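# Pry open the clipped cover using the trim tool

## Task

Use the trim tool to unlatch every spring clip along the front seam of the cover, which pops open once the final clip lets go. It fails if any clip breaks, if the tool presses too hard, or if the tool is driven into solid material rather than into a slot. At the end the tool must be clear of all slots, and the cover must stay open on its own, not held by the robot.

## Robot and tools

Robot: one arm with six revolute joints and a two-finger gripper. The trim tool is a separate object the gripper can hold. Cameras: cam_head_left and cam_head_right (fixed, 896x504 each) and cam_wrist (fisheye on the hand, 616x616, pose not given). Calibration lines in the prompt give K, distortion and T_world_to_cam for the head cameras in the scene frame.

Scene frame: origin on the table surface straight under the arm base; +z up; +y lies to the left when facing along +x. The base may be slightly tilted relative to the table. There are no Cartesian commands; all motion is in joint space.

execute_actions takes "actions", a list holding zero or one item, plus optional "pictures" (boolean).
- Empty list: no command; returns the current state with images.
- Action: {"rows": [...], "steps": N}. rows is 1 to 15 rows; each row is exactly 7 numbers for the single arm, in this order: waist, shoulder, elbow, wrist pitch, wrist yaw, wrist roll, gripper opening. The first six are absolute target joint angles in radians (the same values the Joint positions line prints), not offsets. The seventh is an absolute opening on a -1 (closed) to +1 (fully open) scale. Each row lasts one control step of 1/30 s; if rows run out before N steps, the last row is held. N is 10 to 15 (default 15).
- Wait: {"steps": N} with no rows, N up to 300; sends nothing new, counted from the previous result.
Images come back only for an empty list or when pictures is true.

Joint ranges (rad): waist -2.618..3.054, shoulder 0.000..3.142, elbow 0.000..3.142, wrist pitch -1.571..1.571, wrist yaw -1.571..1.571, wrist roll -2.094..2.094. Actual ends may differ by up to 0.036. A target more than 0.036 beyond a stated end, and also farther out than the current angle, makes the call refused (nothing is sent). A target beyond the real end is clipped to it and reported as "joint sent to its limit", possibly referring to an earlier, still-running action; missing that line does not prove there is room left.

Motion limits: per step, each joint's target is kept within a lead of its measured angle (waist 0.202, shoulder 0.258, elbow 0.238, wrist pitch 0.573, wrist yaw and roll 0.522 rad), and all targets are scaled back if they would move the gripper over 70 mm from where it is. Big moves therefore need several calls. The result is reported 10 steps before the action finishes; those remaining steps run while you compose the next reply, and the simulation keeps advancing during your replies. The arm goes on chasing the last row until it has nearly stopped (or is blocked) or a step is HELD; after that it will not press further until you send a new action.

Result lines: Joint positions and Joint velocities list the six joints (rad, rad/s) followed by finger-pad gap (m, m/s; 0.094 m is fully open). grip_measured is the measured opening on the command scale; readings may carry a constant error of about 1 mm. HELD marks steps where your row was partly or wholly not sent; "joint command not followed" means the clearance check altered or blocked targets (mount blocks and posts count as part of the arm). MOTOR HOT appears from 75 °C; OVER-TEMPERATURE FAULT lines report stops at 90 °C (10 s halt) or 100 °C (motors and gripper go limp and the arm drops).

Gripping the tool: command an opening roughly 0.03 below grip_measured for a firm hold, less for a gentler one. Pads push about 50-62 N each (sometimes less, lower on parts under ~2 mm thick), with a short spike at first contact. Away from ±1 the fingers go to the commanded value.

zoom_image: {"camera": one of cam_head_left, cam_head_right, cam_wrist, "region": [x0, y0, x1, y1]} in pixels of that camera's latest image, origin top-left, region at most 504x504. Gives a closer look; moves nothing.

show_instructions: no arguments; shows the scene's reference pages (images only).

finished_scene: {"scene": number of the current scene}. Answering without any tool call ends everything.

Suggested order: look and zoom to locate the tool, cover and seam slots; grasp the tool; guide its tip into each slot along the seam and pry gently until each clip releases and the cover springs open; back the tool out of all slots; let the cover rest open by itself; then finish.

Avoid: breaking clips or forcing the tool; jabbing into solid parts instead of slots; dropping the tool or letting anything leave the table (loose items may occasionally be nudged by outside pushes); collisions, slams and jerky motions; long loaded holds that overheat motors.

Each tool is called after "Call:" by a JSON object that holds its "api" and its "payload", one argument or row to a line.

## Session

Call:
{"api": "show_instructions", "payload": {

}}

Call:
{"api": "execute_actions", "payload": {
  "actions": []
}}

Reference images for this scene: manual page 1, manual page 2, manual page 3, manual page 4.

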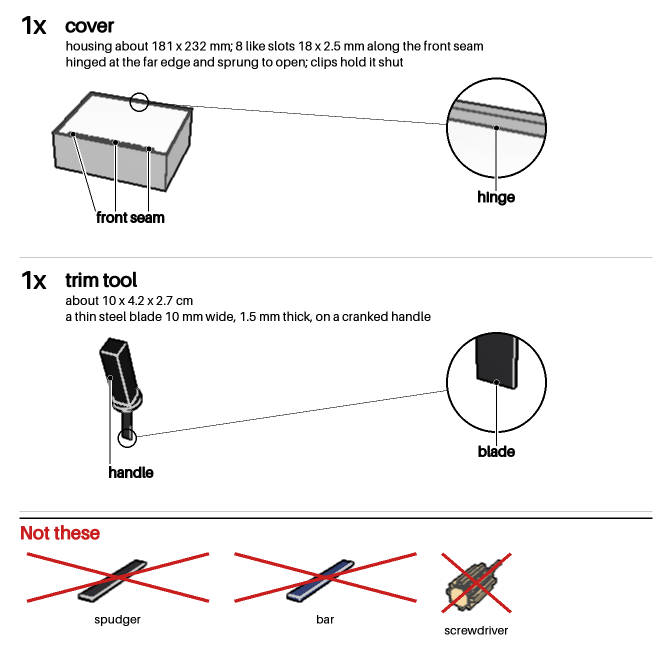

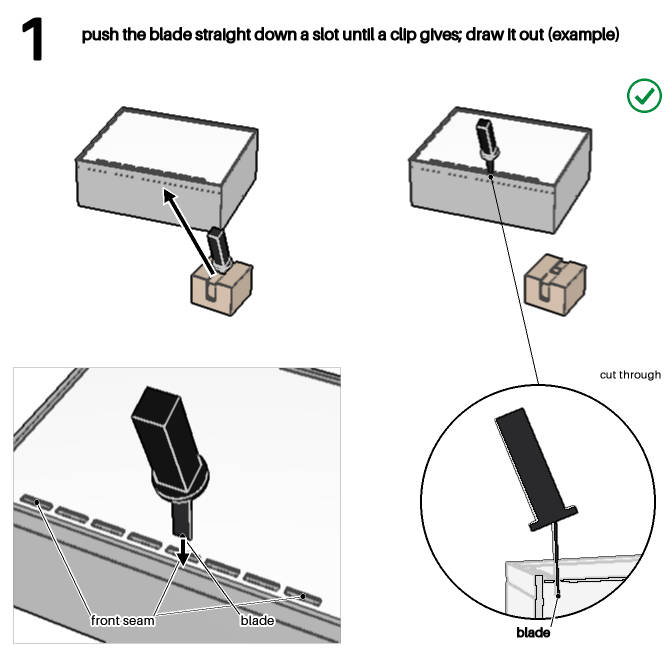

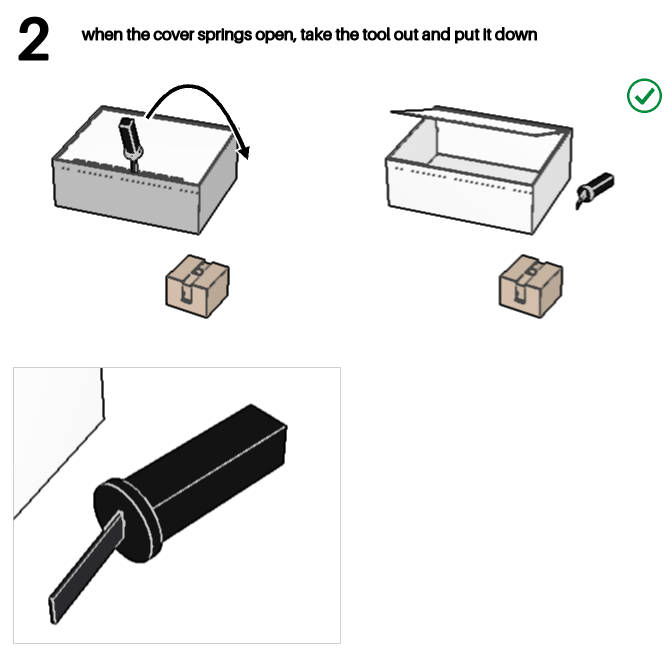

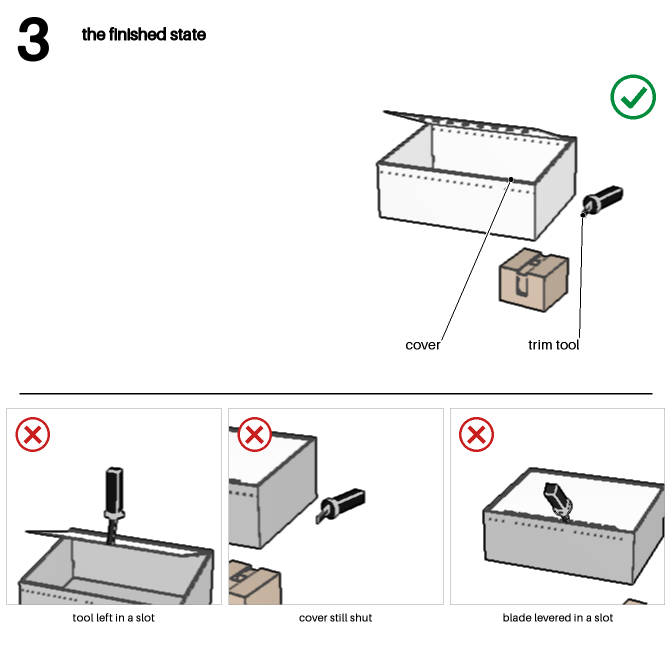

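Scene clock: 0.00 s of 5100.00 s.
grip_measured=+1.000
Joint positions: [-1.585  0.596  0.191  0.649 -0.021  0.175  0.094]
Joint velocities: [ 0.007 -0.007  0.002 -0.081  0.037  0.007  0.   ]
Motor temperatures (°C, as the motors report them): [25 28 26 26 27 24]

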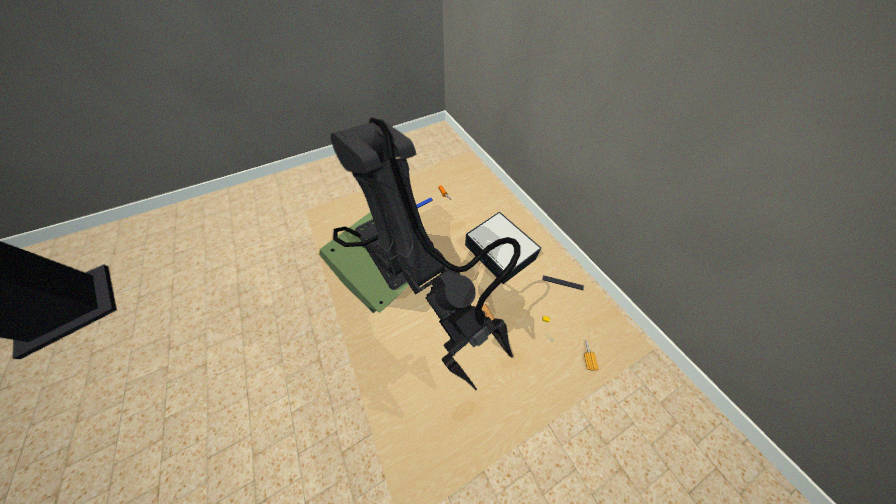

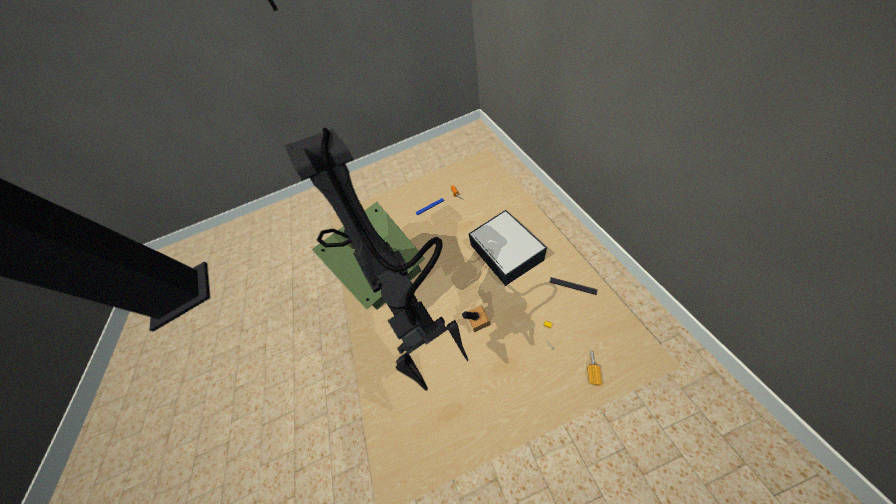

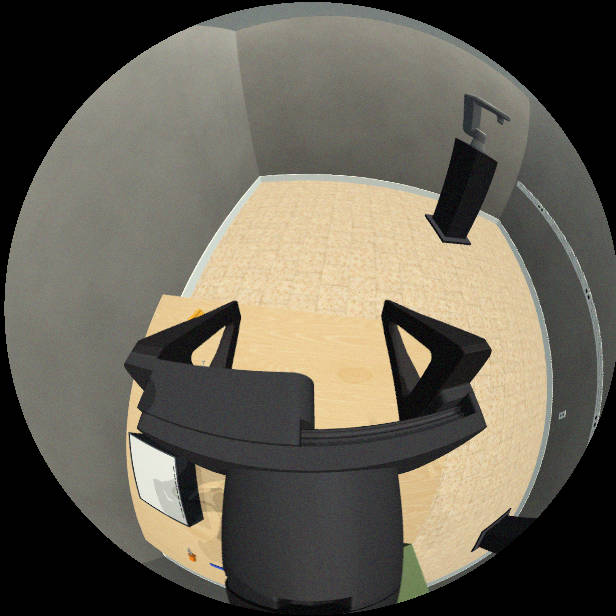

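Call:
{"api": "zoom_image", "payload": {
  "camera": "cam_head_right",
  "region": [420, 190, 600, 350]
}}

Call:
{"api": "zoom_image", "payload": {
  "camera": "cam_head_left",
  "region": [420, 190, 600, 350]
}}

Region (420, 190, 600, 350) of cam_head_right's 896x504 image, scaled by 2.800, with more detail than that image has.

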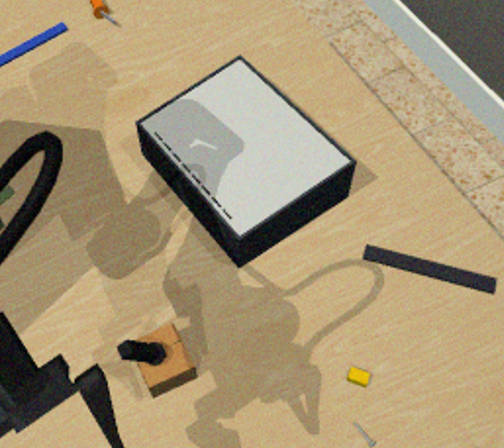

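Region (420, 190, 600, 350) of cam_head_left's 896x504 image, scaled by 2.800, with more detail than that image has.

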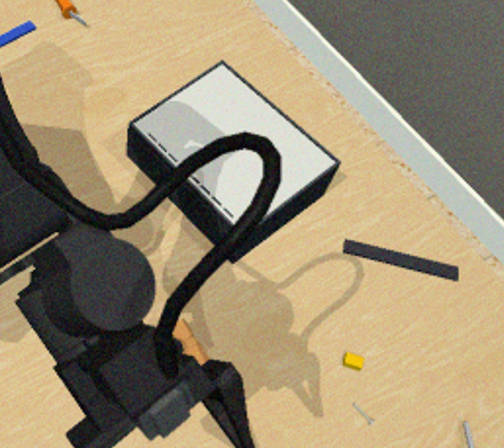

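Call:
{"api": "execute_actions", "payload": {
  "actions": [
    {"rows":[[-1.56,0.63,0.21,0.62,-0.005,0.14,1],[-1.535,0.66,0.23,0.59,0.01,0.105,1],[-1.51,0.69,0.25,0.56,0.025,0.07,1],[-1.485,0.72,0.27,0.53,0.04,0.035,1],[-1.46,0.755,0.29,0.50,0.055,0.0,1],[-1.435,0.79,0.31,0.47,0.07,-0.035,1],[-1.41,0.825,0.33,0.44,0.085,-0.07,1],[-1.385,0.86,0.35,0.41,0.10,-0.105,1],[-1.36,0.895,0.37,0.38,0.115,-0.14,1],[-1.335,0.93,0.39,0.35,0.13,-0.175,1],[-1.31,0.965,0.41,0.32,0.145,-0.21,1],[-1.285,1.0,0.43,0.29,0.16,-0.245,1],[-1.26,1.03,0.45,0.26,0.175,-0.28,1],[-1.23,1.055,0.47,0.23,0.19,-0.31,1],[-1.2,1.08,0.49,0.2,0.21,-0.34,1]],"steps":15}
  ]
}}

Call:
{"api": "execute_actions", "payload": {
  "actions": [
    {"rows":[[-1.17,1.115,0.515,0.17,0.226,-0.375,1],[-1.14,1.15,0.54,0.14,0.242,-0.41,1],[-1.11,1.185,0.565,0.11,0.258,-0.445,1],[-1.08,1.22,0.59,0.08,0.274,-0.48,1],[-1.05,1.255,0.615,0.05,0.29,-0.515,1],[-1.02,1.29,0.64,0.02,0.306,-0.55,1],[-0.99,1.325,0.665,-0.01,0.322,-0.585,1],[-0.96,1.36,0.69,-0.04,0.338,-0.62,1],[-0.935,1.395,0.715,-0.07,0.354,-0.655,1],[-0.91,1.43,0.74,-0.10,0.37,-0.69,1],[-0.885,1.465,0.76,-0.135,0.386,-0.725,1],[-0.865,1.50,0.78,-0.17,0.402,-0.76,1],[-0.845,1.53,0.795,-0.205,0.418,-0.795,1],[-0.83,1.555,0.805,-0.235,0.434,-0.83,1],[-0.816,1.572,0.812,-0.262,0.452,-0.855,1]],"steps":15}
  ]
}}

Call:
{"api": "execute_actions", "payload": {
  "actions": [
    {"steps":30}
  ],
  "pictures": true
}}

Scene clock: 5.87 s of 5100.00 s.
grip_measured=+1.000
Joint positions: [-1.51   0.685  0.232  0.607  0.009  0.104  0.094]
Joint velocities: [ 0.711  0.94   0.525 -0.549  0.271 -0.623  0.   ]
Motor temperatures (°C, as the motors report them): [25 28 26 28 27 24]
Steps of this call (steps 1 to 90: nothing new was sent; then 2.70 s passed at rest; steps 91 to 95: the first 5 steps of this action). Readings (joint positions):
91: [-1.583 0.599 0.191 0.649 -0.019 0.171]
92: [-1.573 0.608 0.194 0.648 -0.014 0.161]
94: [-1.534 0.654 0.215 0.625 0.000 0.127]
95: the state above

Scene clock: 6.37 s of 5100.00 s.
grip_measured=+1.000
Joint positions: [-1.111  1.185  0.549  0.197  0.217 -0.365  0.094]
Joint velocities: [ 0.838  0.994  0.764 -0.828  0.403 -1.033  0.   ]
Motor temperatures (°C, as the motors report them): [25 28 27 28 27 24]
Steps of this call (steps 1 to 10: the last 10 steps of your previous action; steps 11 to 15: the first 5 steps of this action). Readings (joint positions):
11: [-1.229 1.054 0.453 0.317 0.154 -0.231]
12: [-1.200 1.084 0.474 0.286 0.169 -0.264]
14: [-1.140 1.150 0.523 0.226 0.201 -0.331]
15: the state above

Scene clock: 7.37 s of 5100.00 s.
grip_measured=+1.000
Joint positions: [-0.823  1.568  0.785 -0.242  0.443 -0.845  0.094]
Joint velocities: [-0.017  0.007 -0.002 -0.037 -0.095 -0.007  0.   ]
Motor temperatures (°C, as the motors report them): [25 28 27 28 27 24]
Kept back: nothing.
Steps of this call (steps 1 to 10: the last 10 steps of your previous action; steps 11 to 30: the robot went on to your last target). Readings (joint positions):
1: [-1.081 1.219 0.575 0.168 0.233 -0.400]
2: [-1.051 1.254 0.601 0.139 0.249 -0.434]
4: [-0.992 1.324 0.653 0.081 0.280 -0.503]
8: [-0.891 1.461 0.747 -0.039 0.342 -0.642]
30: the state above

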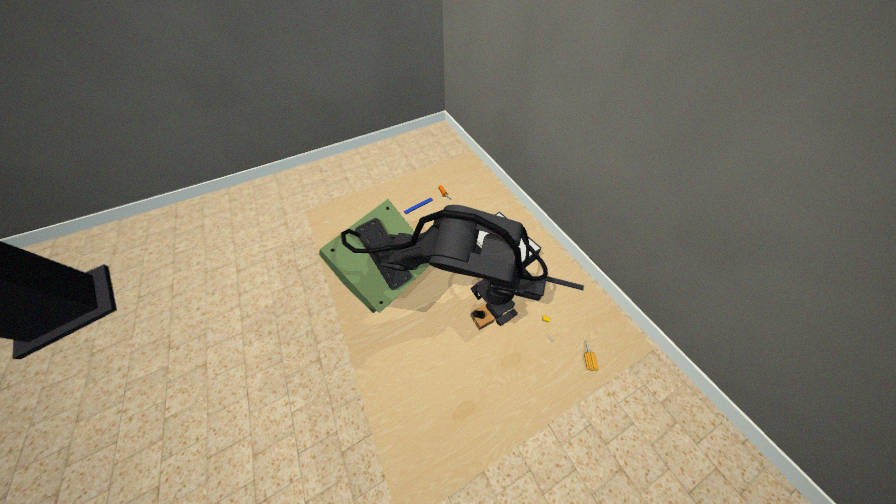

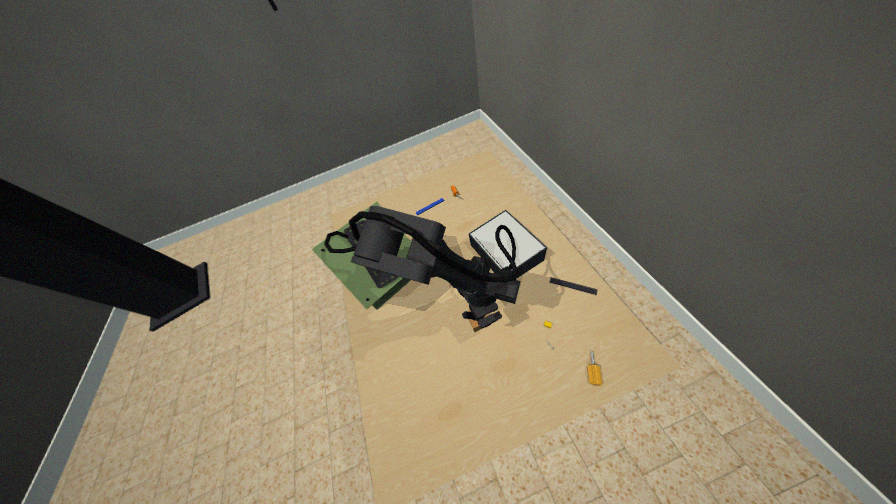

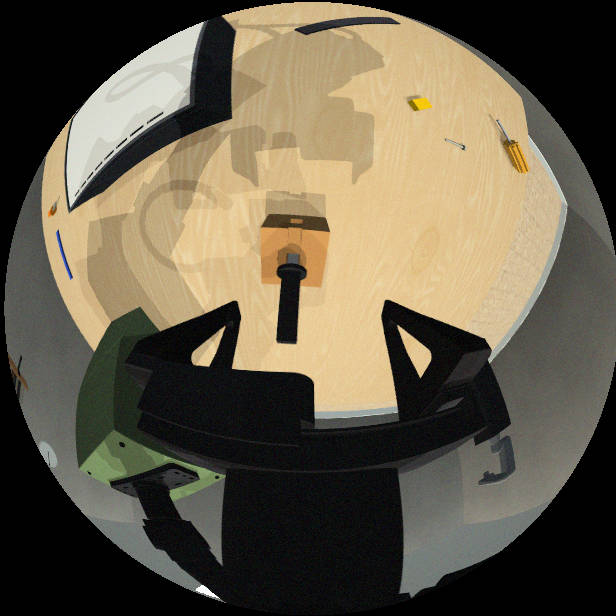

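Call:
{"api": "execute_actions", "payload": {
  "actions": [
    {"rows":[[-0.826,1.59,0.808,-0.225,0.440,-0.845,1],[-0.829,1.61,0.808,-0.205,0.438,-0.842,1],[-0.832,1.63,0.808,-0.185,0.436,-0.839,1],[-0.835,1.65,0.808,-0.165,0.434,-0.836,1],[-0.838,1.67,0.808,-0.145,0.432,-0.833,1],[-0.840,1.69,0.808,-0.125,0.430,-0.830,1],[-0.842,1.71,0.808,-0.105,0.428,-0.827,1],[-0.844,1.73,0.808,-0.085,0.427,-0.824,1],[-0.846,1.75,0.808,-0.065,0.426,-0.821,1],[-0.848,1.77,0.808,-0.045,0.425,-0.818,1],[-0.849,1.785,0.808,-0.025,0.424,-0.815,1],[-0.850,1.80,0.808,-0.005,0.423,-0.813,1],[-0.851,1.81,0.808,0.012,0.422,-0.811,1],[-0.851,1.818,0.808,0.024,0.421,-0.810,1],[-0.851,1.821,0.808,0.030,0.420,-0.810,1]],"steps":15}
  ]
}}

Call:
{"api": "execute_actions", "payload": {
  "actions": [
    {"steps":25}
  ],
  "pictures": true
}}

Scene clock: 10.00 s of 5100.00 s.
grip_measured=+1.000
Joint positions: [-0.823  1.611  0.785 -0.205  0.444 -0.845  0.094]
Joint velocities: [-0.042  0.564 -0.007  0.374 -0.007 -0.051  0.   ]
Motor temperatures (°C, as the motors report them): [25 28 27 27 27 24]
Steps of this call (steps 1 to 15: the robot went on to your last target; steps 16 to 74: nothing new was sent; steps 75 to 79: the first 5 steps of this action). Readings (joint positions):
75: [-0.823 1.568 0.785 -0.243 0.444 -0.846]
76: [-0.823 1.571 0.785 -0.239 0.444 -0.846]
78: [-0.823 1.592 0.785 -0.218 0.444 -0.846]
79: the state above

Scene clock: 10.83 s of 5100.00 s.
grip_measured=+1.000
Joint positions: [-0.844  1.809  0.785  0.013  0.434 -0.819  0.094]
Joint velocities: [ 0.002 -0.002 -0.007  0.007  0.037  0.022  0.   ]
Motor temperatures (°C, as the motors report them): [25 28 27 27 27 24]
Kept back: nothing.
Steps of this call (steps 1 to 10: the last 10 steps of your previous action; steps 11 to 25: the robot went on to your last target). Readings (joint positions):
1: [-0.826 1.632 0.785 -0.191 0.444 -0.844]
2: [-0.828 1.655 0.785 -0.177 0.444 -0.842]
4: [-0.834 1.701 0.785 -0.147 0.442 -0.839]
8: [-0.842 1.777 0.785 -0.081 0.439 -0.829]
25: the state above

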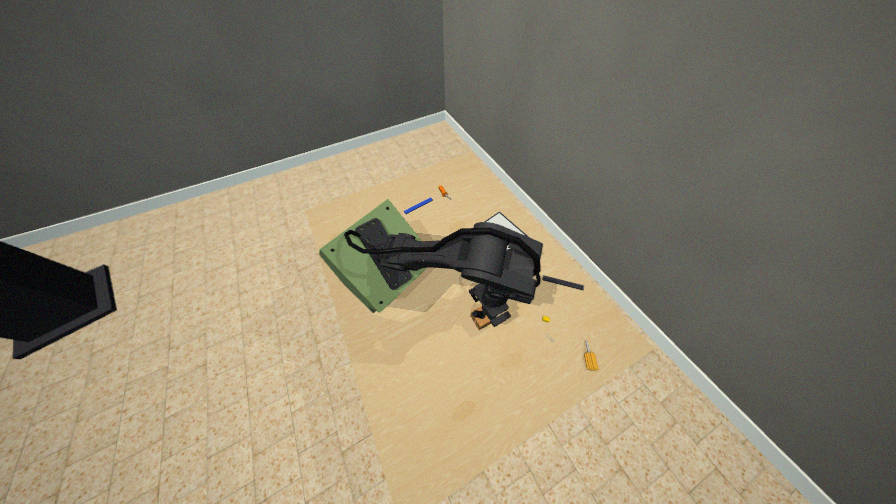

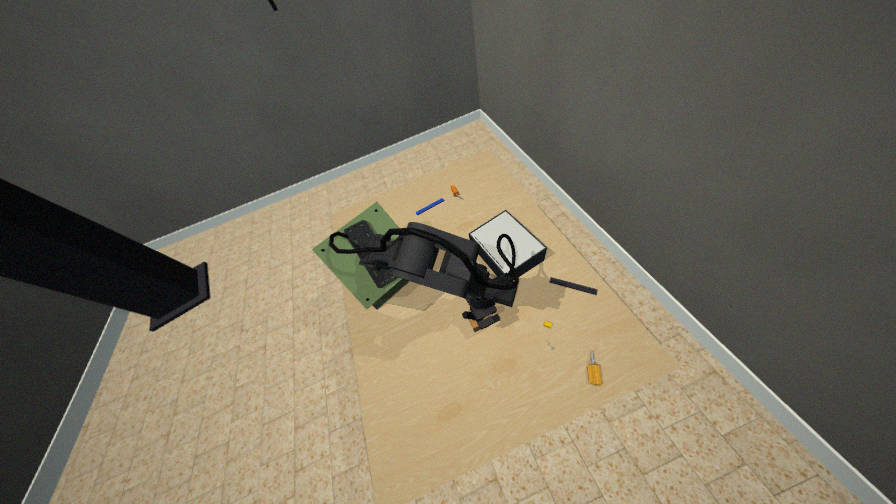

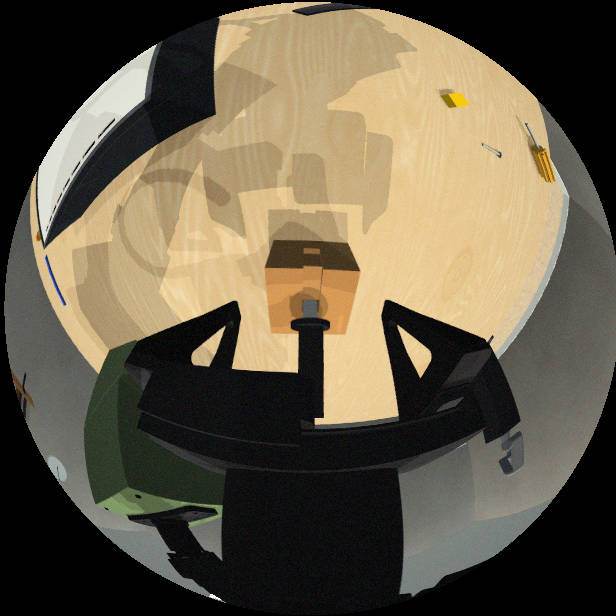

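Call:
{"api": "execute_actions", "payload": {
  "actions": [
    {"rows":[[-0.850,1.795,0.775,0.020,0.425,-0.828,1],[-0.855,1.790,0.767,0.025,0.422,-0.833,1],[-0.860,1.785,0.760,0.029,0.419,-0.838,1],[-0.865,1.780,0.753,0.033,0.416,-0.843,1],[-0.870,1.775,0.746,0.037,0.413,-0.848,1],[-0.875,1.770,0.739,0.041,0.410,-0.853,1],[-0.880,1.765,0.732,0.045,0.407,-0.858,1],[-0.885,1.760,0.725,0.049,0.404,-0.863,1],[-0.890,1.755,0.718,0.053,0.401,-0.868,1],[-0.895,1.750,0.711,0.057,0.398,-0.873,1],[-0.900,1.745,0.704,0.061,0.396,-0.878,1],[-0.904,1.740,0.697,0.065,0.394,-0.882,1],[-0.907,1.736,0.691,0.068,0.392,-0.885,1],[-0.910,1.733,0.686,0.071,0.390,-0.888,1]],"steps":15}
  ]
}}

Call:
{"api": "execute_actions", "payload": {
  "actions": [
    {"steps":25}
  ],
  "pictures": true
}}

Scene clock: 14.27 s of 5100.00 s.
grip_measured=+1.000
Joint positions: [-0.851  1.804  0.782  0.017  0.43  -0.827  0.094]
Joint velocities: [-0.134 -0.154 -0.12   0.095 -0.081 -0.066  0.   ]
Motor temperatures (°C, as the motors report them): [25 29 27 27 27 24]
Steps of this call (steps 1 to 30: the robot went on to your last target; steps 31 to 90: nothing new was sent; then 0.27 s passed at rest; steps 91 to 95: the first 5 steps of this action). Readings (joint positions):
91: [-0.844 1.809 0.785 0.015 0.434 -0.819]
92: [-0.844 1.809 0.785 0.015 0.434 -0.820]
94: [-0.847 1.808 0.785 0.015 0.432 -0.824]
95: the state above

Scene clock: 15.10 s of 5100.00 s.
grip_measured=+1.000
Joint positions: [-0.904  1.751  0.71   0.056  0.404 -0.879  0.094]
Joint velocities: [ 0.002  0.002  0.007 -0.022 -0.051 -0.007  0.   ]
Motor temperatures (°C, as the motors report them): [25 29 27 27 27 24]
Kept back: nothing.
Steps of this call (steps 1 to 10: the last 10 steps of your previous action; steps 11 to 25: the robot went on to your last target). Readings (joint positions):
1: [-0.856 1.799 0.777 0.020 0.428 -0.830]
2: [-0.862 1.792 0.770 0.023 0.427 -0.834]
4: [-0.874 1.779 0.756 0.029 0.423 -0.842]
8: [-0.894 1.760 0.727 0.041 0.415 -0.859]
25: the state above

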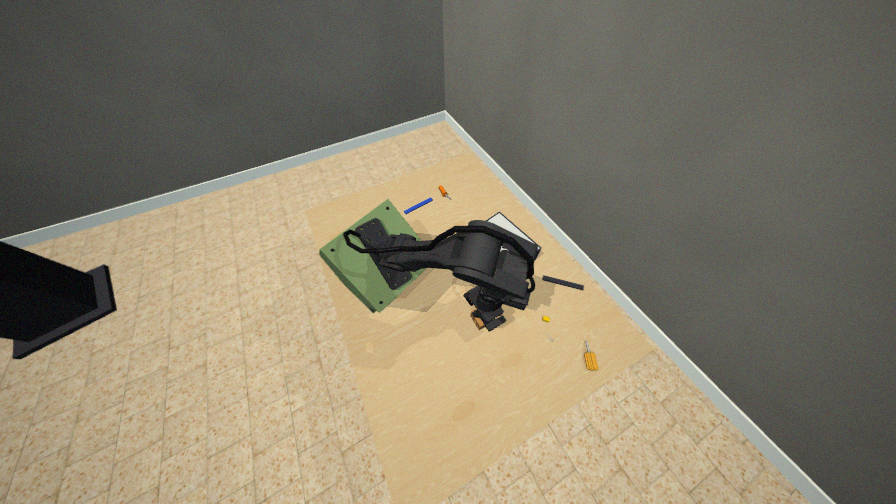

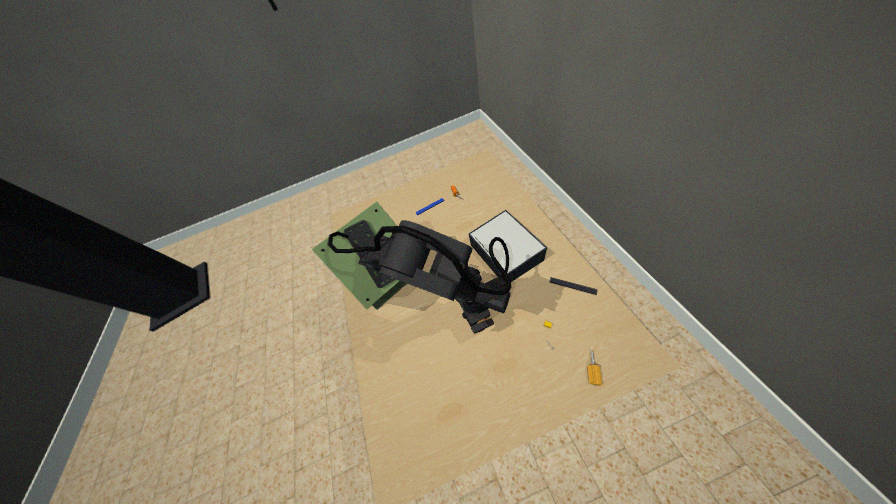

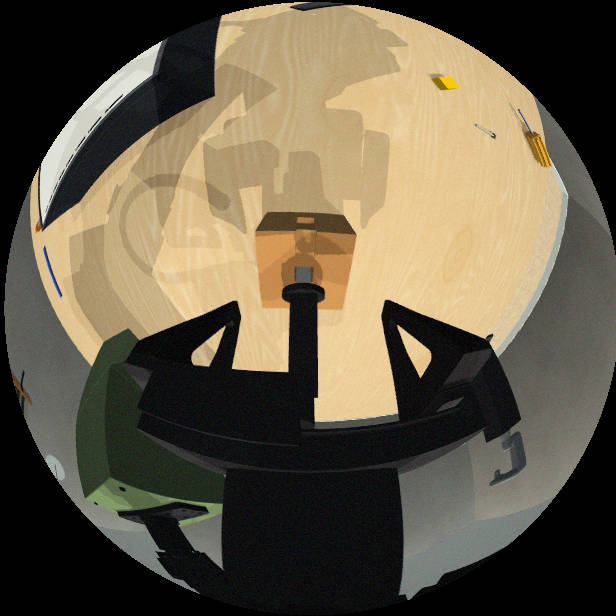

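Call:
{"api": "execute_actions", "payload": {
  "actions": [
    {"rows":[[-0.912,1.731,0.680,0.076,0.389,-0.890,1],[-0.914,1.729,0.673,0.081,0.388,-0.891,1],[-0.915,1.727,0.666,0.086,0.387,-0.893,1],[-0.917,1.725,0.659,0.091,0.386,-0.894,1],[-0.918,1.723,0.652,0.096,0.385,-0.896,1],[-0.920,1.721,0.645,0.101,0.384,-0.897,1],[-0.921,1.719,0.638,0.106,0.383,-0.899,1],[-0.923,1.717,0.632,0.111,0.382,-0.900,1],[-0.924,1.715,0.627,0.116,0.381,-0.901,1],[-0.926,1.713,0.622,0.120,0.381,-0.902,1]],"steps":12}
  ]
}}

Call:
{"api": "execute_actions", "payload": {
  "actions": [
    {"steps":25}
  ],
  "pictures": true
}}

Call:
{"api": "zoom_image", "payload": {
  "camera": "cam_wrist",
  "region": [211, 190, 411, 390]
}}

Scene clock: 17.10 s of 5100.00 s.
grip_measured=+1.000
Joint positions: [-0.904  1.751  0.709  0.059  0.403 -0.88   0.094]
Joint velocities: [ 0.017  0.012 -0.061  0.198 -0.037 -0.022  0.   ]
Motor temperatures (°C, as the motors report them): [25 29 26 27 27 24]
Steps of this call (steps 1 to 15: the robot went on to your last target; steps 16 to 58: nothing new was sent; steps 59 to 60: the first 2 steps of this action). Readings (joint positions):
59: [-0.904 1.751 0.710 0.057 0.404 -0.880]
60: the state above

Scene clock: 17.93 s of 5100.00 s.
grip_measured=+1.000
Joint positions: [-0.918  1.732  0.645  0.105  0.395 -0.893  0.094]
Joint velocities: [-0.017 -0.012 -0.017  0.051 -0.022  0.007  0.   ]
Motor temperatures (°C, as the motors report them): [25 29 26 27 27 24]
Kept back: nothing.
Steps of this call (steps 1 to 10: the last 10 steps of your previous action; steps 11 to 25: the robot went on to your last target). Readings (joint positions):
1: [-0.904 1.749 0.705 0.064 0.403 -0.881]
2: [-0.904 1.747 0.700 0.068 0.402 -0.882]
4: [-0.906 1.741 0.685 0.075 0.400 -0.884]
8: [-0.915 1.734 0.655 0.088 0.398 -0.889]
25: the state above

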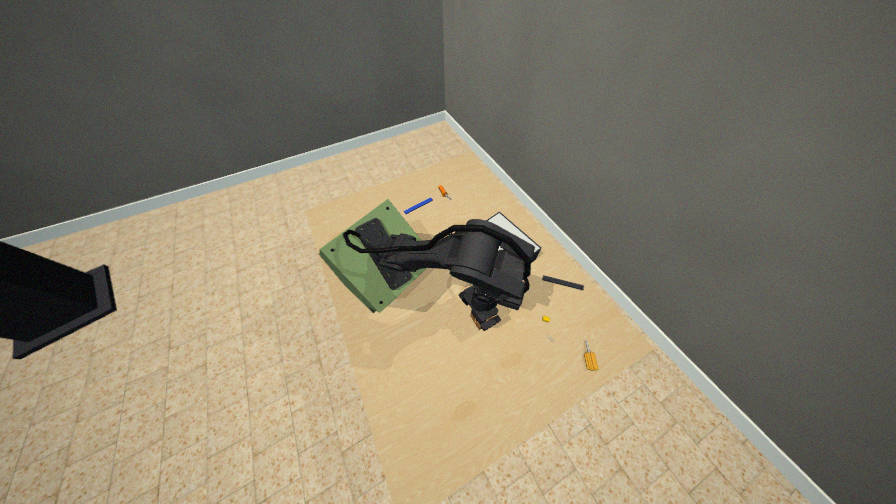

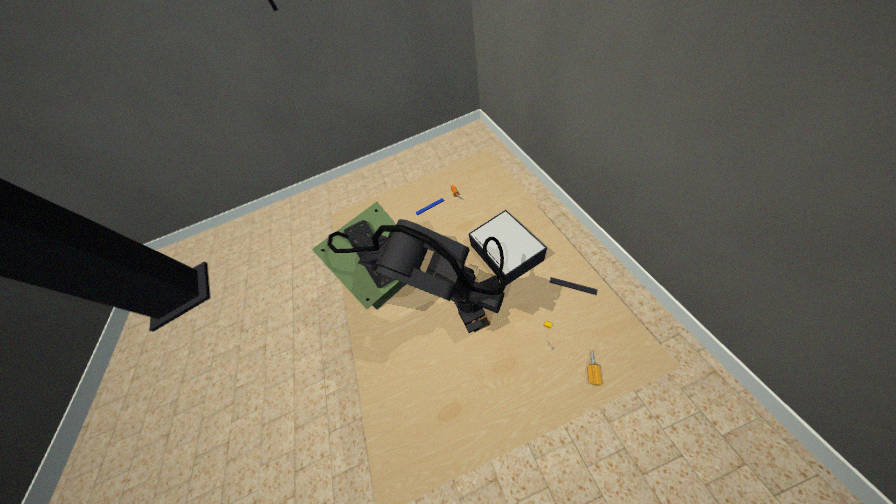

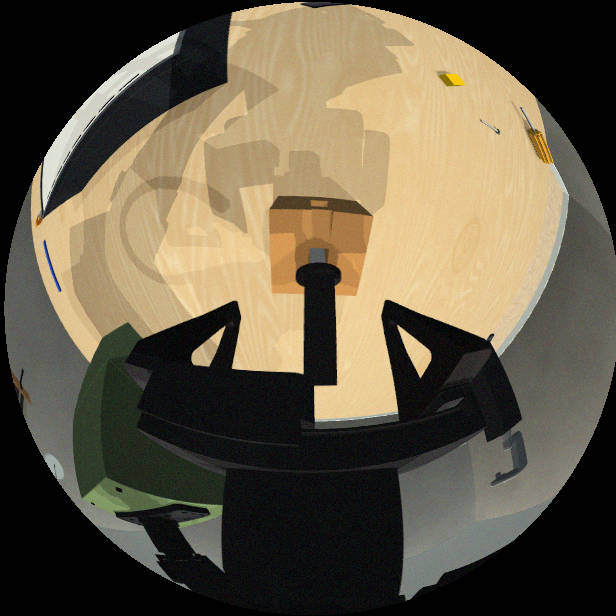

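Region (211, 190, 411, 390) of cam_wrist's 616x616 image, scaled by 2.520, with more detail than that image has.

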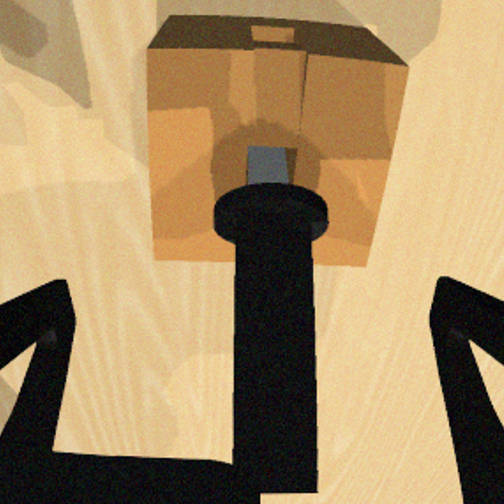

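Call:
{"api": "execute_actions", "payload": {
  "actions": [
    {"rows":[[-0.929,1.713,0.622,0.120,0.381,-0.885,1],[-0.932,1.713,0.622,0.120,0.381,-0.875,1],[-0.935,1.713,0.622,0.120,0.381,-0.868,1],[-0.938,1.713,0.622,0.120,0.381,-0.862,1],[-0.941,1.713,0.622,0.120,0.381,-0.857,1],[-0.943,1.713,0.622,0.120,0.381,-0.853,1]],"steps":11}
  ]
}}

Call:
{"api": "execute_actions", "payload": {
  "actions": [
    {"steps":22}
  ],
  "pictures": true
}}

Scene clock: 19.30 s of 5100.00 s.
grip_measured=+1.000
Joint positions: [-0.918  1.732  0.645  0.105  0.395 -0.893  0.094]
Joint velocities: [ 0.007  0.002 -0.007 -0.022  0.022 -0.007  0.   ]
Motor temperatures (°C, as the motors report them): [25 29 26 27 27 24]
Steps of this call (steps 1 to 15: the robot went on to your last target; steps 16 to 40: nothing new was sent; step 41: the first step of this action). Readings (joint positions):
41: the state above

Scene clock: 20.03 s of 5100.00 s.
grip_measured=+1.000
Joint positions: [-0.936  1.732  0.645  0.105  0.394 -0.862  0.094]
Joint velocities: [ 0.002 -0.007  0.002 -0.007  0.007 -0.037  0.   ]
Motor temperatures (°C, as the motors report them): [25 29 26 27 27 24]
Kept back: nothing.
Steps of this call (steps 1 to 10: the last 10 steps of your previous action; steps 11 to 22: the robot went on to your last target). Readings (joint positions):
1: [-0.919 1.732 0.645 0.105 0.395 -0.892]
2: [-0.920 1.732 0.645 0.105 0.394 -0.889]
4: [-0.926 1.732 0.645 0.105 0.394 -0.882]
8: [-0.936 1.732 0.645 0.105 0.394 -0.870]
22: the state above

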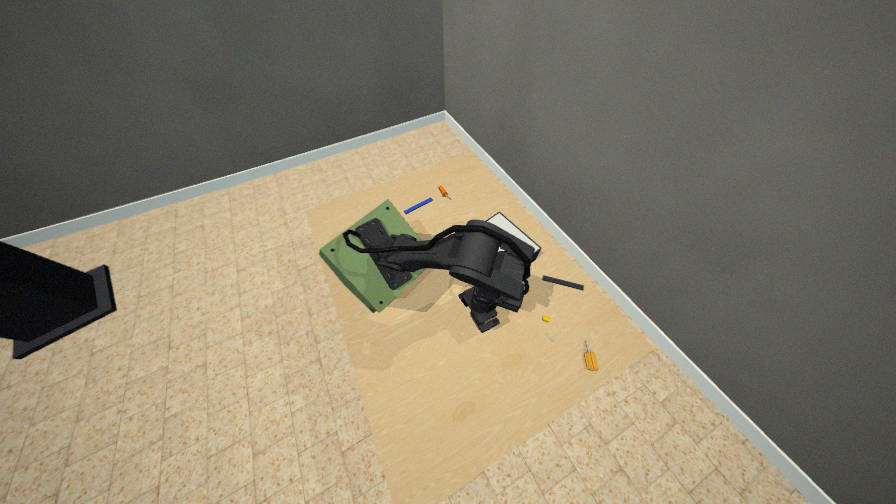

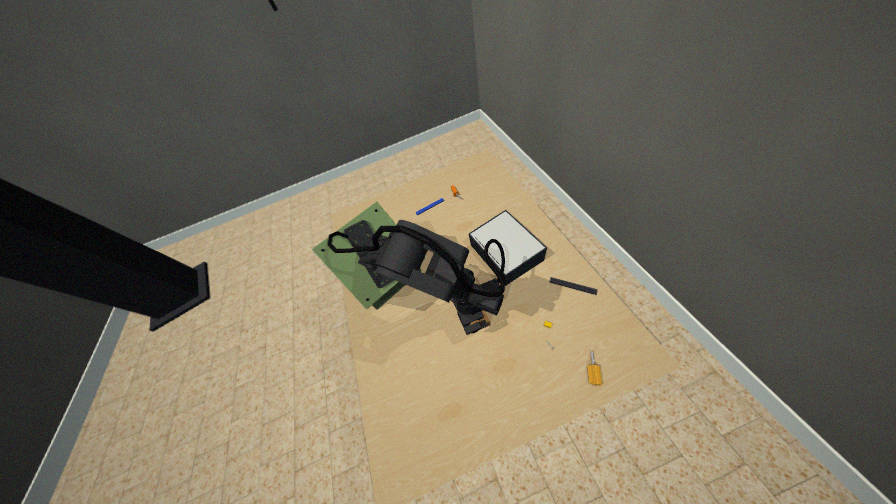

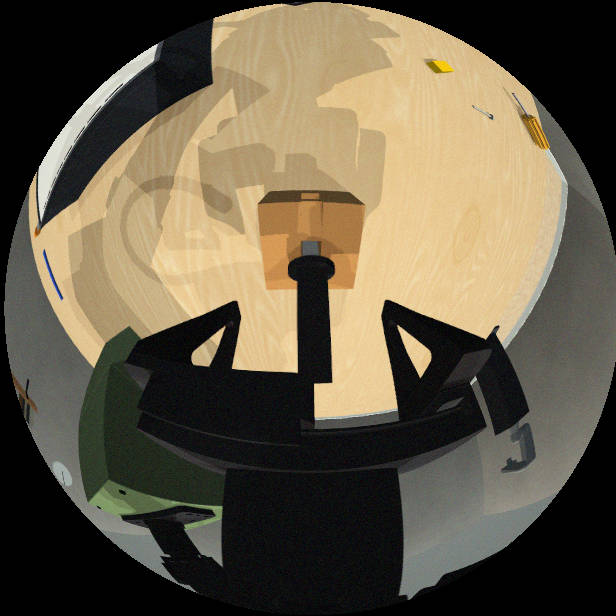

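Call:
{"api": "execute_actions", "payload": {
  "actions": [
    {"rows":[[-0.943,1.713,0.622,0.120,0.381,-0.853,0.7],[-0.943,1.713,0.622,0.120,0.381,-0.853,0.4],[-0.943,1.713,0.622,0.120,0.381,-0.853,0.1],[-0.943,1.713,0.622,0.120,0.381,-0.853,-0.2],[-0.943,1.713,0.622,0.120,0.381,-0.853,-0.45],[-0.943,1.713,0.622,0.120,0.381,-0.853,-0.6],[-0.943,1.713,0.622,0.120,0.381,-0.853,-0.66],[-0.943,1.713,0.622,0.120,0.381,-0.853,-0.71]],"steps":15}
  ]
}}

Call:
{"api": "execute_actions", "payload": {
  "actions": [
    {"steps":40}
  ],
  "pictures": true
}}

Scene clock: 20.67 s of 5100.00 s.
grip_measured=-0.277
Joint positions: [-0.936  1.732  0.645  0.105  0.394 -0.862  0.034]
Joint velocities: [ 0.002 -0.002 -0.017 -0.037 -0.007 -0.022 -0.345]
Motor temperatures (°C, as the motors report them): [25 29 26 27 27 24]
Steps of this call (steps 1 to 14: the robot went on to your last target; steps 15 to 19: the first 5 steps of this action). Readings (joint positions):
15: [-0.936 1.732 0.645 0.105 0.394 -0.862]
16: [-0.936 1.732 0.645 0.105 0.394 -0.862]
18: [-0.936 1.732 0.645 0.105 0.394 -0.862]
19: the state above

Scene clock: 22.00 s of 5100.00 s.
grip_measured=-0.682
Joint positions: [-0.936  1.732  0.645  0.105  0.394 -0.862  0.015]
Joint velocities: [0.002 0.002 0.022 0.022 0.007 0.022 0.   ]
Motor temperatures (°C, as the motors report them): [25 29 26 27 27 24]
Kept back: nothing.
Steps of this call (steps 1 to 10: the last 10 steps of your previous action; steps 11 to 15: the robot went on to your last target; steps 16 to 40: nothing new was sent). Readings (joint positions):
1: [-0.936 1.732 0.645 0.105 0.394 -0.862]
2: [-0.936 1.732 0.645 0.105 0.394 -0.862]
4: [-0.936 1.732 0.645 0.105 0.394 -0.862]
8: [-0.936 1.732 0.645 0.105 0.394 -0.862]
40: the state above
The arm was judged still, so your last target was given up. Only a new action makes it travel on or press farther. Fingers that are still opening or closing keep moving.

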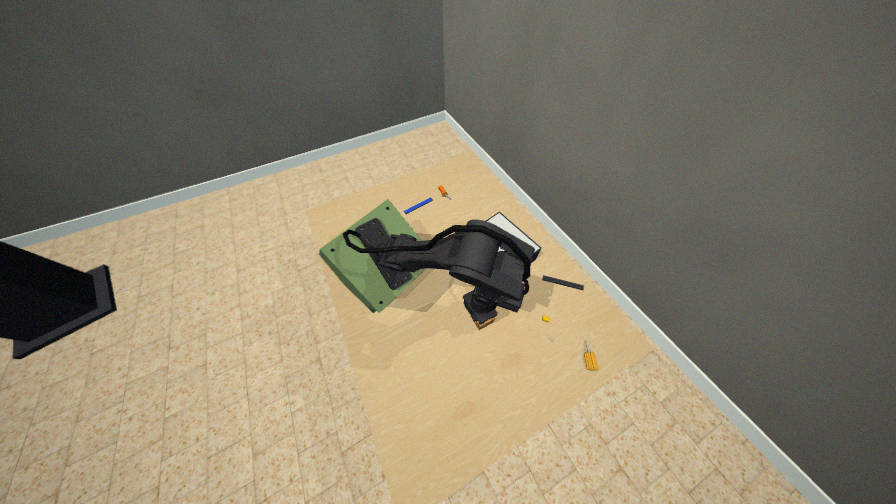

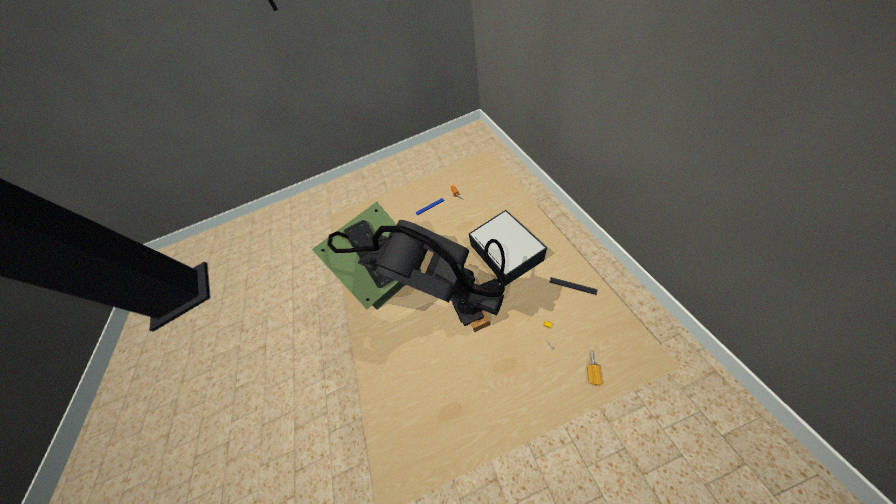

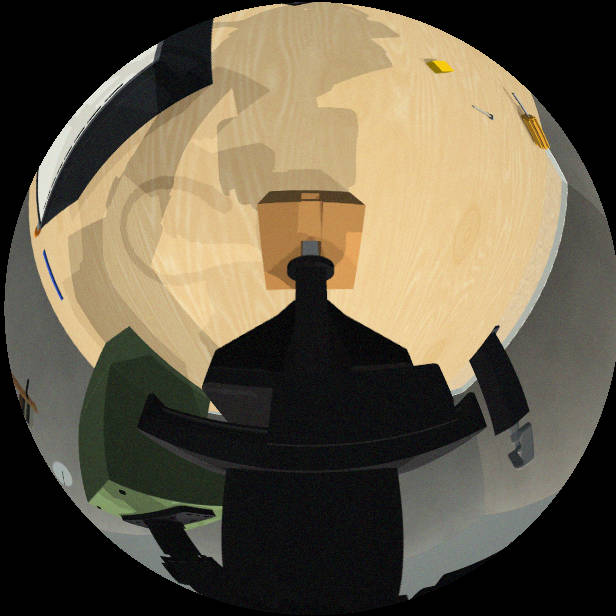

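Call:
{"api": "execute_actions", "payload": {
  "actions": [
    {"rows":[[-0.922,1.706,0.622,0.090,0.406,-0.851,-0.715],[-0.917,1.694,0.622,0.076,0.409,-0.846,-0.715],[-0.911,1.680,0.621,0.060,0.412,-0.841,-0.715],[-0.905,1.666,0.621,0.044,0.415,-0.836,-0.715],[-0.899,1.651,0.620,0.028,0.418,-0.831,-0.715],[-0.893,1.636,0.620,0.012,0.421,-0.826,-0.715],[-0.887,1.621,0.619,-0.004,0.424,-0.821,-0.715],[-0.881,1.606,0.619,-0.020,0.427,-0.816,-0.715],[-0.875,1.591,0.618,-0.036,0.430,-0.811,-0.715],[-0.869,1.576,0.618,-0.052,0.433,-0.806,-0.715],[-0.863,1.561,0.617,-0.068,0.436,-0.801,-0.715],[-0.857,1.547,0.617,-0.084,0.439,-0.795,-0.715],[-0.851,1.534,0.616,-0.100,0.442,-0.789,-0.715],[-0.845,1.523,0.616,-0.117,0.445,-0.783,-0.715],[-0.840,1.514,0.615,-0.133,0.448,-0.778,-0.715]],"steps":15}
  ]
}}

Call:
{"api": "execute_actions", "payload": {
  "actions": [
    {"steps":20}
  ],
  "pictures": true
}}

Scene clock: 25.40 s of 5100.00 s.
grip_measured=-0.682
Joint positions: [-0.926  1.699  0.645  0.077  0.401 -0.853  0.015]
Joint velocities: [ 0.134 -0.418 -0.017 -0.33   0.022  0.066 -0.   ]
Motor temperatures (°C, as the motors report them): [25 30 26 27 27 24]
Steps of this call (steps 1 to 90: nothing new was sent; then 0.23 s passed at rest; steps 91 to 95: the first 5 steps of this action). Readings (joint positions):
91: [-0.936 1.732 0.645 0.105 0.394 -0.861]
92: [-0.935 1.730 0.645 0.103 0.395 -0.860]
94: [-0.930 1.712 0.645 0.088 0.398 -0.856]
95: the state above

Scene clock: 26.07 s of 5100.00 s.
grip_measured=-0.682
Joint positions: [-0.853  1.527  0.645 -0.107  0.438 -0.79   0.015]
Joint velocities: [-0.012  0.007 -0.017 -0.037  0.007  0.037  0.   ]
Motor temperatures (°C, as the motors report them): [25 30 26 27 27 24]
Kept back: nothing.
Steps of this call (steps 1 to 10: the last 10 steps of your previous action; steps 11 to 20: the robot went on to your last target). Readings (joint positions):
1: [-0.920 1.684 0.645 0.065 0.403 -0.850]
2: [-0.913 1.667 0.645 0.053 0.406 -0.847]
4: [-0.900 1.635 0.645 0.029 0.412 -0.839]
8: [-0.875 1.573 0.645 -0.023 0.423 -0.820]
20: the state above

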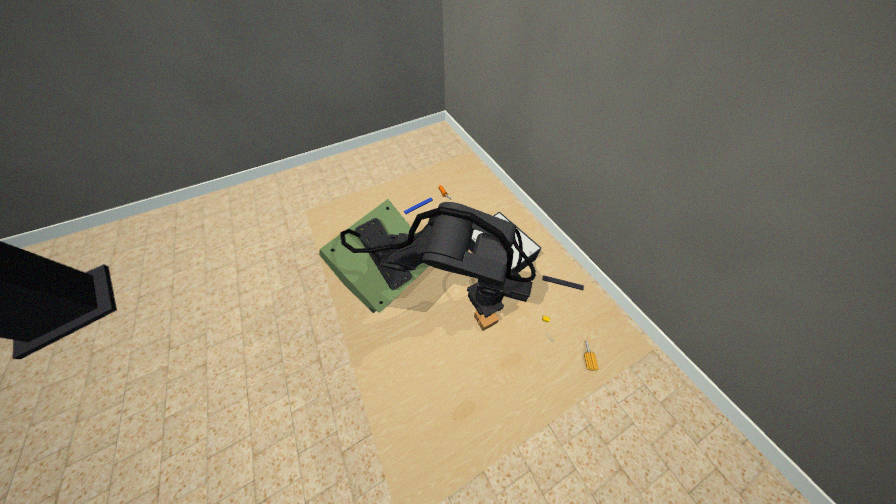

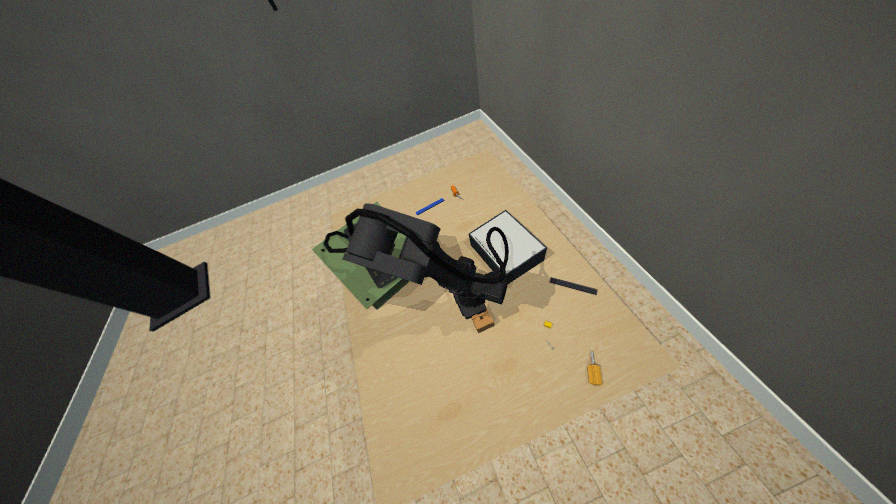

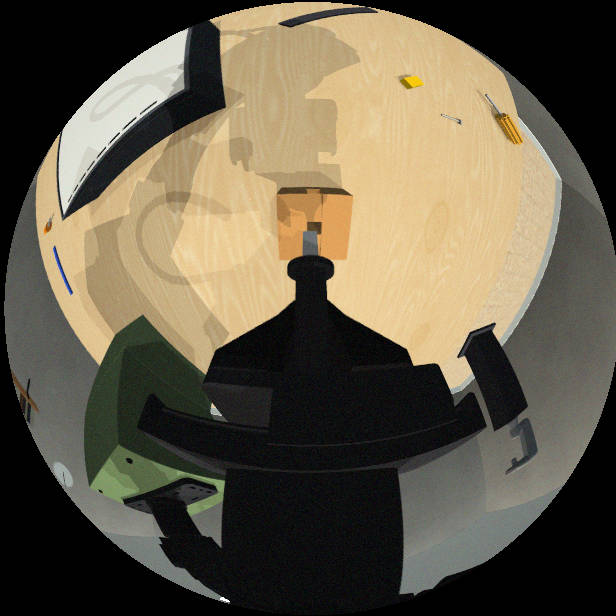

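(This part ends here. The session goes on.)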